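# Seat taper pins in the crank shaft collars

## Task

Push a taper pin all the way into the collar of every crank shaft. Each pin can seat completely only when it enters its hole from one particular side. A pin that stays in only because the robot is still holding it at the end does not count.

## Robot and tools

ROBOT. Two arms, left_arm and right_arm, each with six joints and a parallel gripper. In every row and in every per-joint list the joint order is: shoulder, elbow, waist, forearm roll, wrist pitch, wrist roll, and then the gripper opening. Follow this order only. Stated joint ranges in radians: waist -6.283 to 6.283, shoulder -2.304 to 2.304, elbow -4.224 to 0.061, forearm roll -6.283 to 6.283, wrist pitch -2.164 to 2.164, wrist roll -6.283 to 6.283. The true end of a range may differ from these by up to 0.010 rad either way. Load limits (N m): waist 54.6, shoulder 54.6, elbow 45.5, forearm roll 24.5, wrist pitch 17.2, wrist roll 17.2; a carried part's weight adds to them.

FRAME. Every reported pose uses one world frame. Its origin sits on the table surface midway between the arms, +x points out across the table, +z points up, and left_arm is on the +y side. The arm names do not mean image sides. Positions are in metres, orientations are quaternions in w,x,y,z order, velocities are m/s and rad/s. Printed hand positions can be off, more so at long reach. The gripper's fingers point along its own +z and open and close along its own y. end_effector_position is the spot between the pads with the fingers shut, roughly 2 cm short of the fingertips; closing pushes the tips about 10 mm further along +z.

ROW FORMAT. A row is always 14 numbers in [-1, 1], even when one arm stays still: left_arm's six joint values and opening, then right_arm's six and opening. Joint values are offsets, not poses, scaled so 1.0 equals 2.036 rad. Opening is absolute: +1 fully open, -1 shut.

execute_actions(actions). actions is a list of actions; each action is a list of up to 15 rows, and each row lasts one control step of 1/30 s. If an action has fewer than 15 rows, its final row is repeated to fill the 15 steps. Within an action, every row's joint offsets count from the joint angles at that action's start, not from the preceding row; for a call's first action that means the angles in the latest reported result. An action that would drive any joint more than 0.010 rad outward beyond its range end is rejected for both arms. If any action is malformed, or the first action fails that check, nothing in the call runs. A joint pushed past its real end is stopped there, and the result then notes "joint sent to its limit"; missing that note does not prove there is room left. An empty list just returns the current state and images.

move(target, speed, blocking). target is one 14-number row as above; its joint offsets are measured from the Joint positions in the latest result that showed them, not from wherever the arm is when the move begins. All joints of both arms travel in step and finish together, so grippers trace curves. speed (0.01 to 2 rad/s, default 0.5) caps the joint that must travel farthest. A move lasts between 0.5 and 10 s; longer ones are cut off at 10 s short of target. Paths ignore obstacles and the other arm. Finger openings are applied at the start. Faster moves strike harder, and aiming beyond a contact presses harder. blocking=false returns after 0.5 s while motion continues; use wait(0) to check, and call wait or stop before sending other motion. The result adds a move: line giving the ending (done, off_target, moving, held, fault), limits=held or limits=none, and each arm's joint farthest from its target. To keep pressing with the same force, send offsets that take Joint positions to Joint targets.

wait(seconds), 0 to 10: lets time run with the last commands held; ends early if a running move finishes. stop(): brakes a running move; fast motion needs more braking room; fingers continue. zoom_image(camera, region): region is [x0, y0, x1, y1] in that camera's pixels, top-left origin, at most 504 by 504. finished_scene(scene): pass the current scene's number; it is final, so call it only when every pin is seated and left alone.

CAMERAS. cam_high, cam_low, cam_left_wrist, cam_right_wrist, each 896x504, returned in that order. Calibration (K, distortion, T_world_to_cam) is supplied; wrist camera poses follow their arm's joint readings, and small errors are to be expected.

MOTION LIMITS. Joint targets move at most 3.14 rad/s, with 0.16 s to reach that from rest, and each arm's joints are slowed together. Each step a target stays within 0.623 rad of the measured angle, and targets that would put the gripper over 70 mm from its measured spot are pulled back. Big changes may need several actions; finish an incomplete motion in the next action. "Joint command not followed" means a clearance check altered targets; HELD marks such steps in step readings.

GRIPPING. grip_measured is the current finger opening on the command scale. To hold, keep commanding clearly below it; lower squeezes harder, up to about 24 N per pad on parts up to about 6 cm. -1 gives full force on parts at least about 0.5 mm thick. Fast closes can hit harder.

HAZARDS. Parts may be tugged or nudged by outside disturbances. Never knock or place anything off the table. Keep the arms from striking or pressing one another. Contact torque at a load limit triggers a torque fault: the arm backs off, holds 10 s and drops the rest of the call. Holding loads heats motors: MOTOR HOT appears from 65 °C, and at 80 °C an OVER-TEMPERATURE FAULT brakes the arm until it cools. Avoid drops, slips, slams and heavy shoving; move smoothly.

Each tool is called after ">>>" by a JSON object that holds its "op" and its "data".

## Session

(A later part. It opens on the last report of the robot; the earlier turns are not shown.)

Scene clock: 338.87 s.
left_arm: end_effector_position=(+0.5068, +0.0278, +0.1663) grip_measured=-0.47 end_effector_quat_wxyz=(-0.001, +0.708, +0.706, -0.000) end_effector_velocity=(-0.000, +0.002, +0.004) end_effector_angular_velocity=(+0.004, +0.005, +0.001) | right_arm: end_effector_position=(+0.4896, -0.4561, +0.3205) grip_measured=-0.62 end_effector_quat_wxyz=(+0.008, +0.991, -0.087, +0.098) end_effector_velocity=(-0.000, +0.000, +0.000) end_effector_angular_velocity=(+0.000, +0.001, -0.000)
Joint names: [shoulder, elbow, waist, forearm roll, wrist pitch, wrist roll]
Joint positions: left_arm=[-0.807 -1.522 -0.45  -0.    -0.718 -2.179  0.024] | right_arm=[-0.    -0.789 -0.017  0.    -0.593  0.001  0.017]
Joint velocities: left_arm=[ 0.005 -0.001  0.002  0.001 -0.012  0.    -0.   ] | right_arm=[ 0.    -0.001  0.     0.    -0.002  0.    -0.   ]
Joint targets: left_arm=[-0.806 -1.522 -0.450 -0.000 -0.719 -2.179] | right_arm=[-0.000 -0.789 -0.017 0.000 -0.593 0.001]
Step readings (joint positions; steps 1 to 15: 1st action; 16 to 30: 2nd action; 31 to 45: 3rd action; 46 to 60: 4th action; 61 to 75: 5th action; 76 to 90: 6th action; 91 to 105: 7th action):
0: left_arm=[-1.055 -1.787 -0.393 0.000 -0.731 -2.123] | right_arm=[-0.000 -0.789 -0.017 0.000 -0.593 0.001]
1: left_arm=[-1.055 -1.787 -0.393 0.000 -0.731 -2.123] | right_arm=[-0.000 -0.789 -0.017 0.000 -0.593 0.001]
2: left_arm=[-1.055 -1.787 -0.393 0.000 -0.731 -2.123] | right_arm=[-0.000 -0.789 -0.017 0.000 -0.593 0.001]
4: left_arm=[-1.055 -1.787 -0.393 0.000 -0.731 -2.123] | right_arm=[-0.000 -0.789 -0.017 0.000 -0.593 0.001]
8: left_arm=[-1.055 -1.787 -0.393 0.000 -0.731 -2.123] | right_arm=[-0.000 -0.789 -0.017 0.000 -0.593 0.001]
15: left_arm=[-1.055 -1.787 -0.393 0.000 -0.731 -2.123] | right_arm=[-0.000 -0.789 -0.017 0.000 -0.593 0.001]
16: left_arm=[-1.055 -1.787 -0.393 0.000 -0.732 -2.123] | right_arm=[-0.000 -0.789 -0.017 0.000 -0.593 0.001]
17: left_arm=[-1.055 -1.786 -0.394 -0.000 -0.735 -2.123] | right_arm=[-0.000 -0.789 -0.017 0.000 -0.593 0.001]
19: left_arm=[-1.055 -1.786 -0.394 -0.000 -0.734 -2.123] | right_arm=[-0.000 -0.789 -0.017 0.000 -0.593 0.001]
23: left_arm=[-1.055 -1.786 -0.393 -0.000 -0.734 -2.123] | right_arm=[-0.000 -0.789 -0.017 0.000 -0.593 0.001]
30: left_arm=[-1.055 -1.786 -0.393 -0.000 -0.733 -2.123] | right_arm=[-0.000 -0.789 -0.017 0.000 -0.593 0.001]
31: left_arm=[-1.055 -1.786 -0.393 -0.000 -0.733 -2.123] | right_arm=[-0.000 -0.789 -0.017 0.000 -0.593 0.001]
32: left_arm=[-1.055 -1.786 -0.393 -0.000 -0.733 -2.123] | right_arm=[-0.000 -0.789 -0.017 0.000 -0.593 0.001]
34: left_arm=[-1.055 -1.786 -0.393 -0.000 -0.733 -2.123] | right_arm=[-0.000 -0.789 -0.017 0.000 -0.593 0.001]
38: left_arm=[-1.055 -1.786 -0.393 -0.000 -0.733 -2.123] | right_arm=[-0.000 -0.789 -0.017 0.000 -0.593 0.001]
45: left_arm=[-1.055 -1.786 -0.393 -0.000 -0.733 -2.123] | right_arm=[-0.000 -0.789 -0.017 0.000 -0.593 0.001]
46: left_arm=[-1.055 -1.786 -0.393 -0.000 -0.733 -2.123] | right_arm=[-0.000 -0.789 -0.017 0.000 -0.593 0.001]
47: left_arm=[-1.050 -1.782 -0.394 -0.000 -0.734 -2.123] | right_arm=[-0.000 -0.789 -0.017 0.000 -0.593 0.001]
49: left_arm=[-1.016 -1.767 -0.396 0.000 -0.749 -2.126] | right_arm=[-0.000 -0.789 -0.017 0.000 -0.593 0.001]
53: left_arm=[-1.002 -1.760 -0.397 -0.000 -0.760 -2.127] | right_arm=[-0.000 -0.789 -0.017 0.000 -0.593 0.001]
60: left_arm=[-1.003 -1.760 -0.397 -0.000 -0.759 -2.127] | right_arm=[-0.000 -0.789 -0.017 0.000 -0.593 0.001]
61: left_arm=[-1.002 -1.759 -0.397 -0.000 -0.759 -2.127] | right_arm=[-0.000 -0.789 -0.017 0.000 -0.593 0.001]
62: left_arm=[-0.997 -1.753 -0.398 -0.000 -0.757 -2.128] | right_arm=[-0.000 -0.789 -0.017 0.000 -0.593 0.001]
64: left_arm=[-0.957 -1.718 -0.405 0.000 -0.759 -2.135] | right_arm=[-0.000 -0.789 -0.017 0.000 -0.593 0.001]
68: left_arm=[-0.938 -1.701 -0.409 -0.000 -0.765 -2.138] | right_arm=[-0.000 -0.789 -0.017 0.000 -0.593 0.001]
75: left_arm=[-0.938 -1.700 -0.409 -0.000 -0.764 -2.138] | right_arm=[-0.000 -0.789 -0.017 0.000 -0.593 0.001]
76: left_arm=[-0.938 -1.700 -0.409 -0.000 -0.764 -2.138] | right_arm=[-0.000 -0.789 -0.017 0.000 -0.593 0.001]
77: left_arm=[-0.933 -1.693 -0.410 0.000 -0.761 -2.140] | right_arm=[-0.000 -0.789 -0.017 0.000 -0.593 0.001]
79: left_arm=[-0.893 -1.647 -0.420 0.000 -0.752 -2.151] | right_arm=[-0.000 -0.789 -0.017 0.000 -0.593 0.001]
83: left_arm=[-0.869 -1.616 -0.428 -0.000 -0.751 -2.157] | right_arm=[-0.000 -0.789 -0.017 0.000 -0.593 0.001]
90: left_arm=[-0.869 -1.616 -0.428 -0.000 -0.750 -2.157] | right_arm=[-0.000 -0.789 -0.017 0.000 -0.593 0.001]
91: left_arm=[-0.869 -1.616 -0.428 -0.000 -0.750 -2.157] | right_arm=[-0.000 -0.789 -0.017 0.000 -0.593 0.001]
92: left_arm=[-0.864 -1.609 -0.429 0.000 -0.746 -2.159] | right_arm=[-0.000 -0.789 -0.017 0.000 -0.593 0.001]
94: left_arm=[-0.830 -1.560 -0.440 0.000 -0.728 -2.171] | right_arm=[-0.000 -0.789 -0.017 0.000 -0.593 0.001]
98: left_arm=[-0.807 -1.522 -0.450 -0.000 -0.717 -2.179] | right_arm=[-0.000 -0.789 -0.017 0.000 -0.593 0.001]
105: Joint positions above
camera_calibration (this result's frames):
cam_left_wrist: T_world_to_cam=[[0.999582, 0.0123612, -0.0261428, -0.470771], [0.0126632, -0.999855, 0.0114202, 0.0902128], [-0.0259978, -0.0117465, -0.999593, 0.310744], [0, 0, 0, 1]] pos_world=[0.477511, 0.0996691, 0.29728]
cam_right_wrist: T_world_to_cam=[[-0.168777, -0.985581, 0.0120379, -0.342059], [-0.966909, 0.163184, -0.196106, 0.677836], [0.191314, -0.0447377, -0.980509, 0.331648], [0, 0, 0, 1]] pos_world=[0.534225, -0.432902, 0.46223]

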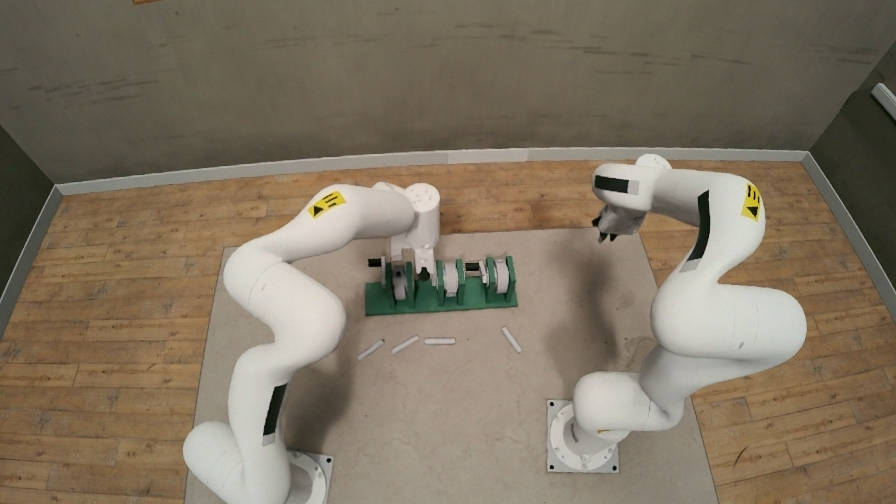

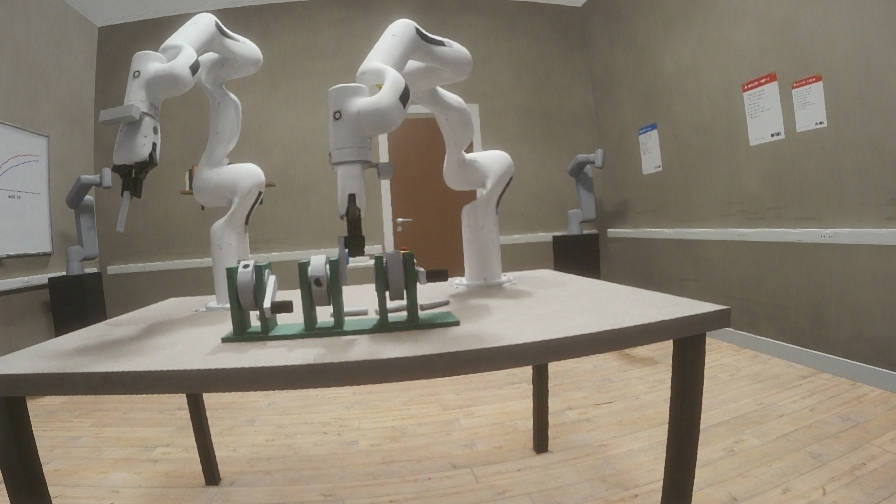

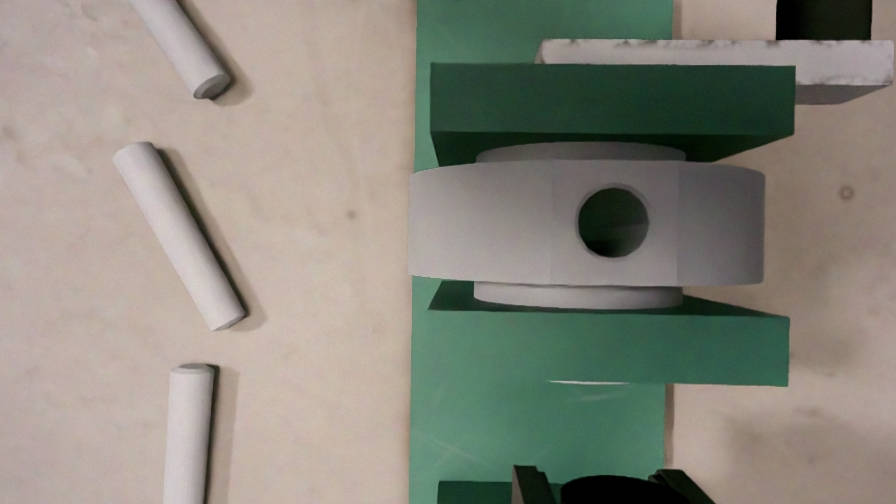

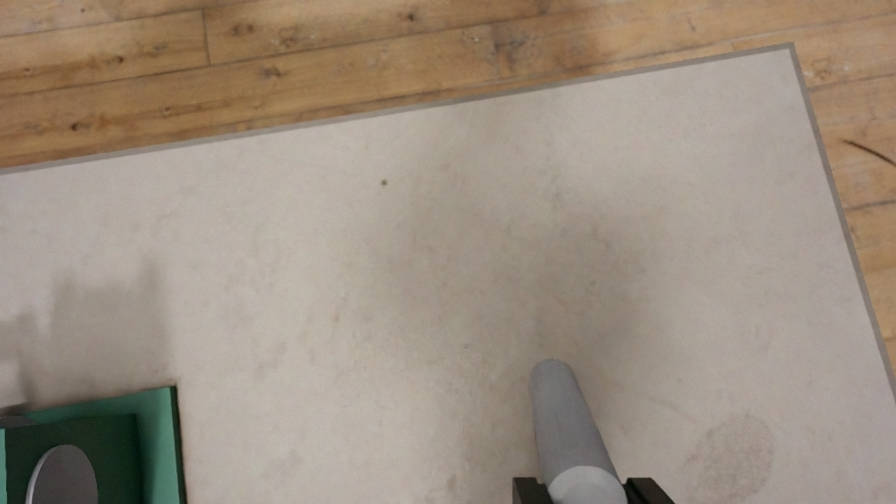

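>>> {"op": "execute_actions", "data": {"actions": [[[0.0216,0.042,-0.0121,0,0.0226,-0.0121,-0.7,0,0,0,0,0,0,-1]],[[0.0098,0.0355,-0.0109,0,0.0265,-0.0109,-0.7,0,0,0,0,0,0,-1]],[[-0.0044,0.022,-0.0072,0,0.0275,-0.0072,-0.7,0,0,0,0,0,0,-1]],[[-0.021,0.0062,-0.0032,0,0.026,-0.0032,-0.7,0,0,0,0,0,0,-1]],[[0,0,0,0,0,0,0.2,0,0,0,0,0,0,-1]],[[0,0,0,0,0,0,0.2,0,0,0,0,0,0,-1]]]}}

>>> {"op": "move", "data": {"target": [0.12,-0.03,0,0,-0.15,0,0.2,0,0,0,0,0,0,-1], "speed": 0.3}}

Scene clock: 353.07 s.
left_arm: end_effector_position=(+0.4382, +0.0266, +0.0959) grip_measured=+0.19 end_effector_quat_wxyz=(+0.002, +0.707, +0.707, +0.000) end_effector_velocity=(+0.001, +0.000, +0.000) end_effector_angular_velocity=(-0.001, -0.001, +0.000) | right_arm: end_effector_position=(+0.4896, -0.4561, +0.3205) grip_measured=-0.62 end_effector_quat_wxyz=(+0.008, +0.991, -0.087, +0.098) end_effector_velocity=(-0.000, -0.000, +0.000) end_effector_angular_velocity=(-0.000, -0.000, -0.001)
Joint names: [shoulder, elbow, waist, forearm roll, wrist pitch, wrist roll]
Joint positions: left_arm=[-0.794 -1.308 -0.515  0.001 -0.51  -2.247  0.052] | right_arm=[-0.    -0.789 -0.017  0.    -0.593  0.001  0.017]
Joint velocities: left_arm=[ 0.     0.     0.001  0.     0.001  0.    -0.   ] | right_arm=[ 0.  0. -0. -0. -0.  0.  0.]
Joint targets: left_arm=[-0.794 -1.308 -0.515 0.001 -0.510 -2.247] | right_arm=[-0.000 -0.789 -0.017 0.000 -0.593 0.001]
Step readings (joint positions; steps 1 to 15: 1st action; 16 to 30: 2nd action; 31 to 45: 3rd action; 46 to 60: 4th action; 61 to 75: 5th action; 76 to 90: 6th action):
0: left_arm=[-0.806 -1.522 -0.450 -0.000 -0.720 -2.179] | right_arm=[-0.000 -0.789 -0.017 0.000 -0.593 0.001]
1: left_arm=[-0.806 -1.522 -0.450 -0.000 -0.719 -2.180] | right_arm=[-0.000 -0.789 -0.017 0.000 -0.593 0.001]
2: left_arm=[-0.802 -1.515 -0.451 0.000 -0.714 -2.182] | right_arm=[-0.000 -0.789 -0.017 0.000 -0.593 0.001]
4: left_arm=[-0.778 -1.468 -0.464 0.001 -0.690 -2.195] | right_arm=[-0.000 -0.789 -0.017 0.000 -0.593 0.001]
8: left_arm=[-0.763 -1.437 -0.474 0.001 -0.674 -2.204] | right_arm=[-0.000 -0.789 -0.017 0.000 -0.593 0.001]
15: left_arm=[-0.763 -1.437 -0.474 0.000 -0.673 -2.204] | right_arm=[-0.000 -0.789 -0.017 0.000 -0.593 0.001]
16: left_arm=[-0.763 -1.436 -0.474 0.000 -0.673 -2.204] | right_arm=[-0.000 -0.789 -0.017 0.000 -0.593 0.001]
17: left_arm=[-0.760 -1.430 -0.476 0.000 -0.668 -2.206] | right_arm=[-0.000 -0.789 -0.017 0.000 -0.593 0.001]
19: left_arm=[-0.748 -1.388 -0.488 0.001 -0.637 -2.219] | right_arm=[-0.000 -0.789 -0.017 0.000 -0.593 0.001]
23: left_arm=[-0.743 -1.365 -0.495 0.001 -0.620 -2.226] | right_arm=[-0.000 -0.789 -0.017 0.000 -0.593 0.001]
30: left_arm=[-0.743 -1.365 -0.496 0.001 -0.619 -2.226] | right_arm=[-0.000 -0.789 -0.017 0.000 -0.593 0.001]
31: left_arm=[-0.743 -1.365 -0.496 0.001 -0.619 -2.226] | right_arm=[-0.000 -0.789 -0.017 0.000 -0.593 0.001]
32: left_arm=[-0.743 -1.360 -0.497 0.001 -0.613 -2.228] | right_arm=[-0.000 -0.789 -0.017 0.000 -0.593 0.001]
34: left_arm=[-0.748 -1.332 -0.506 0.000 -0.582 -2.237] | right_arm=[-0.000 -0.789 -0.017 0.000 -0.593 0.001]
38: left_arm=[-0.752 -1.321 -0.509 0.001 -0.563 -2.241] | right_arm=[-0.000 -0.789 -0.017 0.000 -0.593 0.001]
45: left_arm=[-0.752 -1.321 -0.509 0.001 -0.563 -2.241] | right_arm=[-0.000 -0.789 -0.017 0.000 -0.593 0.001]
46: left_arm=[-0.752 -1.320 -0.509 0.001 -0.563 -2.241] | right_arm=[-0.000 -0.789 -0.017 0.000 -0.593 0.001]
47: left_arm=[-0.756 -1.319 -0.510 0.001 -0.559 -2.242] | right_arm=[-0.000 -0.789 -0.017 0.000 -0.593 0.001]
49: left_arm=[-0.783 -1.311 -0.515 0.000 -0.528 -2.245] | right_arm=[-0.000 -0.789 -0.017 0.000 -0.593 0.001]
53: left_arm=[-0.794 -1.308 -0.515 0.001 -0.509 -2.247] | right_arm=[-0.000 -0.789 -0.017 0.000 -0.593 0.001]
60: left_arm=[-0.794 -1.308 -0.515 0.001 -0.510 -2.247] | right_arm=[-0.000 -0.789 -0.017 0.000 -0.593 0.001]
61: left_arm=[-0.794 -1.308 -0.515 0.001 -0.510 -2.247] | right_arm=[-0.000 -0.789 -0.017 0.000 -0.593 0.001]
62: left_arm=[-0.794 -1.308 -0.517 -0.001 -0.510 -2.247] | right_arm=[-0.000 -0.789 -0.017 0.000 -0.593 0.001]
64: left_arm=[-0.794 -1.308 -0.518 -0.001 -0.510 -2.247] | right_arm=[-0.000 -0.789 -0.017 0.000 -0.593 0.001]
68: left_arm=[-0.794 -1.308 -0.516 -0.000 -0.510 -2.247] | right_arm=[-0.000 -0.789 -0.017 0.000 -0.593 0.001]
75: left_arm=[-0.794 -1.308 -0.515 0.001 -0.510 -2.247] | right_arm=[-0.000 -0.789 -0.017 0.000 -0.593 0.001]
76: left_arm=[-0.794 -1.308 -0.515 0.001 -0.510 -2.247] | right_arm=[-0.000 -0.789 -0.017 0.000 -0.593 0.001]
77: left_arm=[-0.794 -1.308 -0.515 0.001 -0.510 -2.247] | right_arm=[-0.000 -0.789 -0.017 0.000 -0.593 0.001]
79: left_arm=[-0.794 -1.308 -0.515 0.000 -0.510 -2.247] | right_arm=[-0.000 -0.789 -0.017 0.000 -0.593 0.001]
83: left_arm=[-0.794 -1.308 -0.515 0.000 -0.510 -2.247] | right_arm=[-0.000 -0.789 -0.017 0.000 -0.593 0.001]
90: Joint positions above
camera_calibration (this result's frames):
cam_left_wrist: T_world_to_cam=[[0.999692, 0.014293, -0.0203113, -0.40467], [0.0146069, -0.999775, 0.0153928, 0.0894688], [-0.0200867, -0.0156848, -0.999675, 0.236083], [0, 0, 0, 1]] pos_world=[0.407981, 0.0989355, 0.22641]
cam_right_wrist: T_world_to_cam=[[-0.168777, -0.985581, 0.0120378, -0.342059], [-0.966909, 0.163185, -0.196107, 0.677836], [0.191315, -0.0447378, -0.980509, 0.331648], [0, 0, 0, 1]] pos_world=[0.534225, -0.432902, 0.46223]

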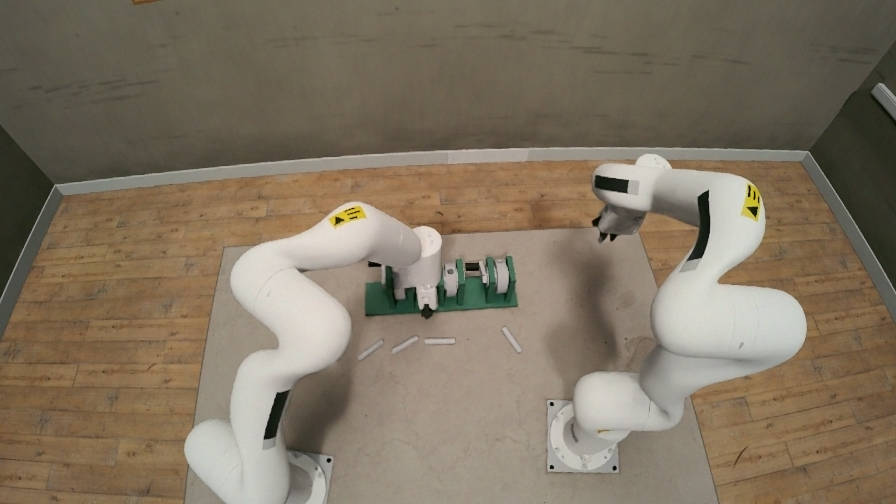

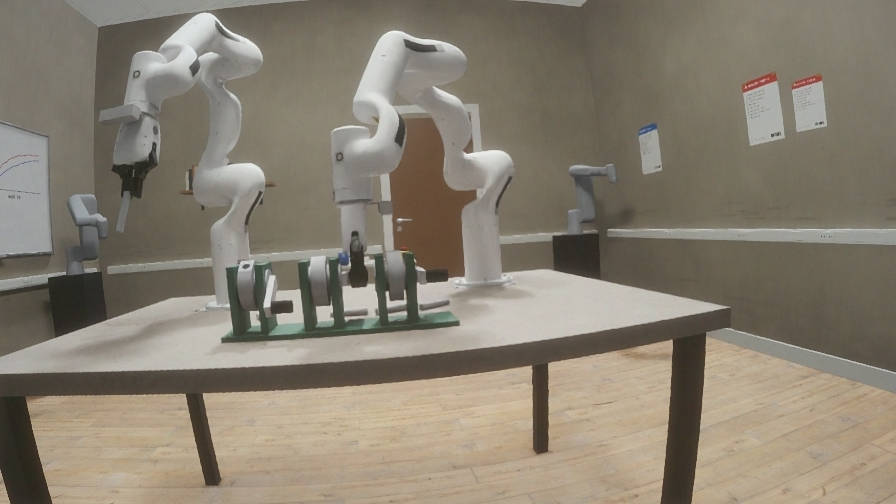

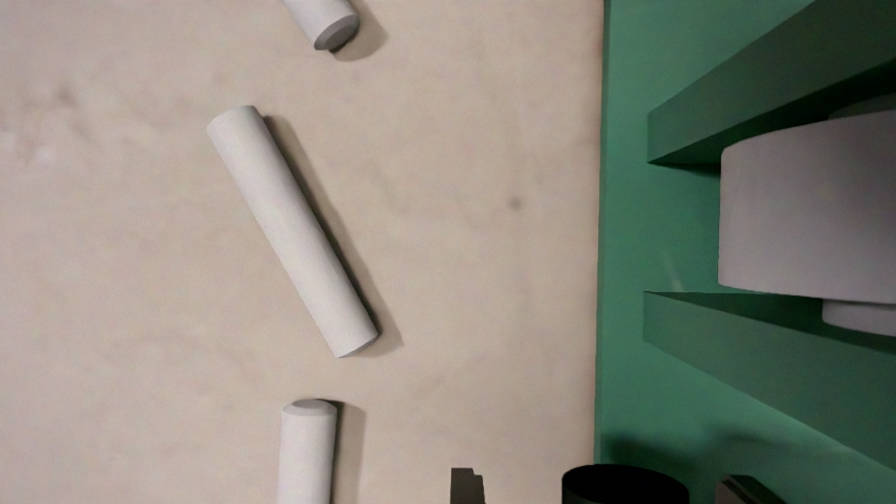

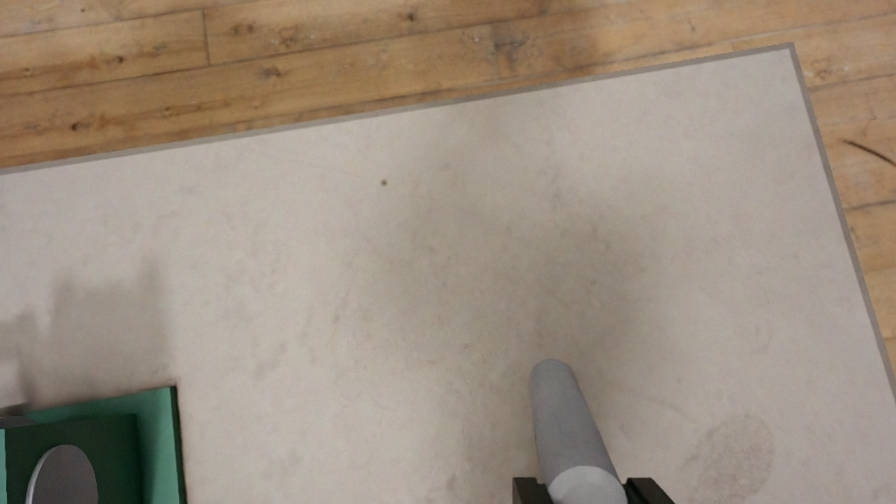

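Scene clock: 354.47 s.
left_arm: end_effector_position=(+0.4374, +0.0272, +0.2706) grip_measured=+0.19 end_effector_quat_wxyz=(+0.002, +0.707, +0.707, +0.000) end_effector_velocity=(+0.001, -0.000, +0.002) end_effector_angular_velocity=(-0.002, -0.003, -0.001) | right_arm: end_effector_position=(+0.4896, -0.4561, +0.3205) grip_measured=-0.62 end_effector_quat_wxyz=(+0.008, +0.991, -0.087, +0.098) end_effector_velocity=(-0.000, +0.001, -0.000) end_effector_angular_velocity=(-0.000, +0.000, +0.002)
Joint names: [shoulder, elbow, waist, forearm roll, wrist pitch, wrist roll]
Joint positions: left_arm=[-0.55  -1.369 -0.515  0.    -0.815 -2.247  0.052] | right_arm=[-0.    -0.789 -0.017  0.    -0.593  0.001  0.017]
Joint velocities: left_arm=[ 0.001 -0.003  0.     0.001 -0.     0.     0.   ] | right_arm=[ 0.     0.     0.001  0.    -0.    -0.001  0.   ]
Joint targets: left_arm=[-0.550 -1.369 -0.515 0.001 -0.815 -2.247] | right_arm=[-0.000 -0.789 -0.017 0.000 -0.593 0.001]
move: done; limits=none; left_arm: farthest joint: the forearm roll, 0.001 radians from its target (0.000 radians at the start); right_arm: farthest joint: the waist, 0.000 radians from its target (0.000 radians at the start)
camera_calibration (this result's frames):
cam_left_wrist: T_world_to_cam=[[0.999679, 0.0144059, -0.0208581, -0.400215], [0.0147161, -0.999782, 0.0147968, 0.0875533], [-0.0206404, -0.015099, -0.999673, 0.410906], [0, 0, 0, 1]] pos_world=[0.40728, 0.0995039, 0.401128]
cam_right_wrist: T_world_to_cam=[[-0.168777, -0.985581, 0.0120378, -0.342059], [-0.966909, 0.163185, -0.196106, 0.677836], [0.191314, -0.0447378, -0.980509, 0.331648], [0, 0, 0, 1]] pos_world=[0.534225, -0.432902, 0.46223]

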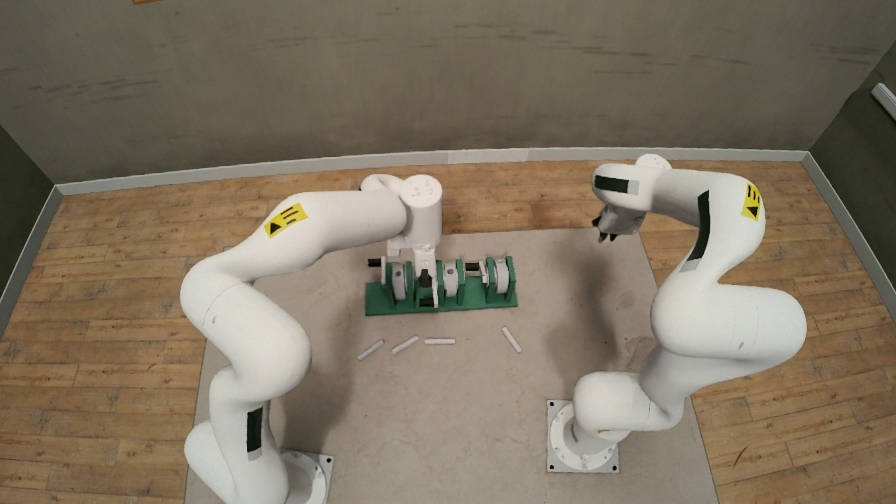

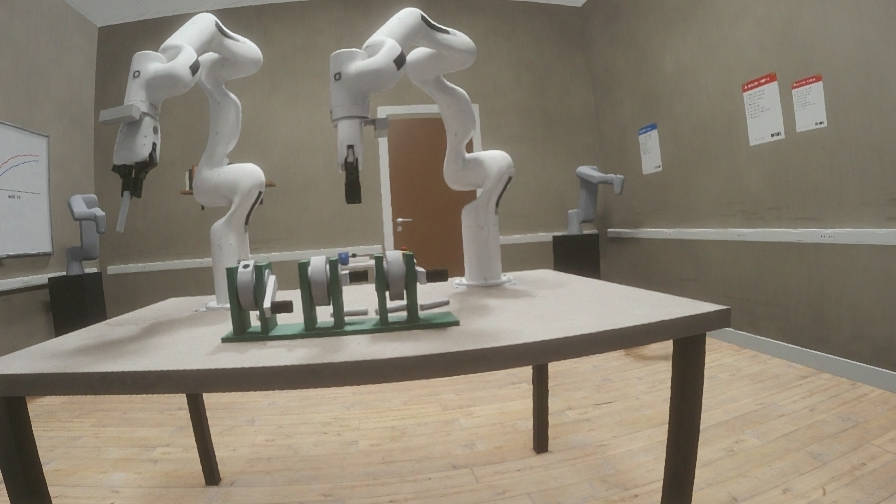

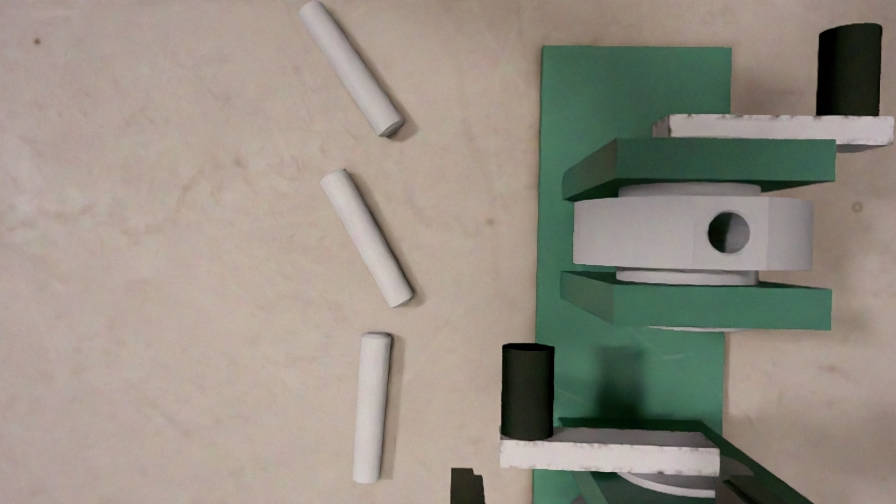

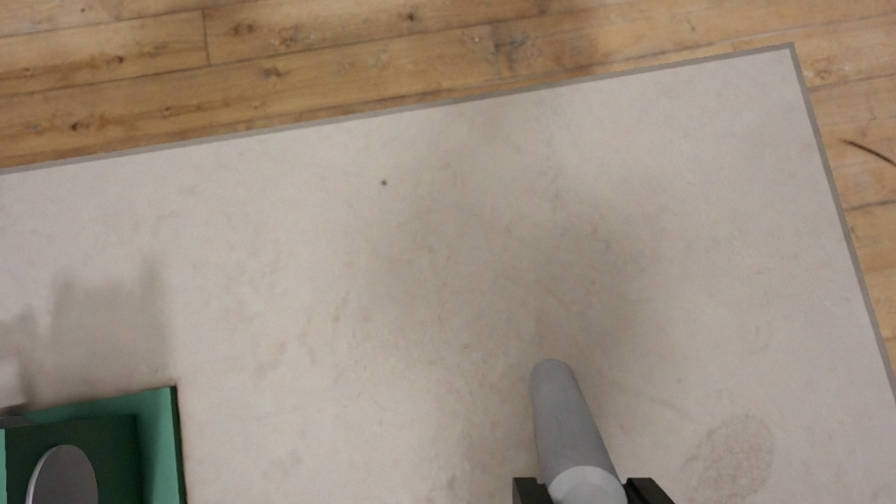

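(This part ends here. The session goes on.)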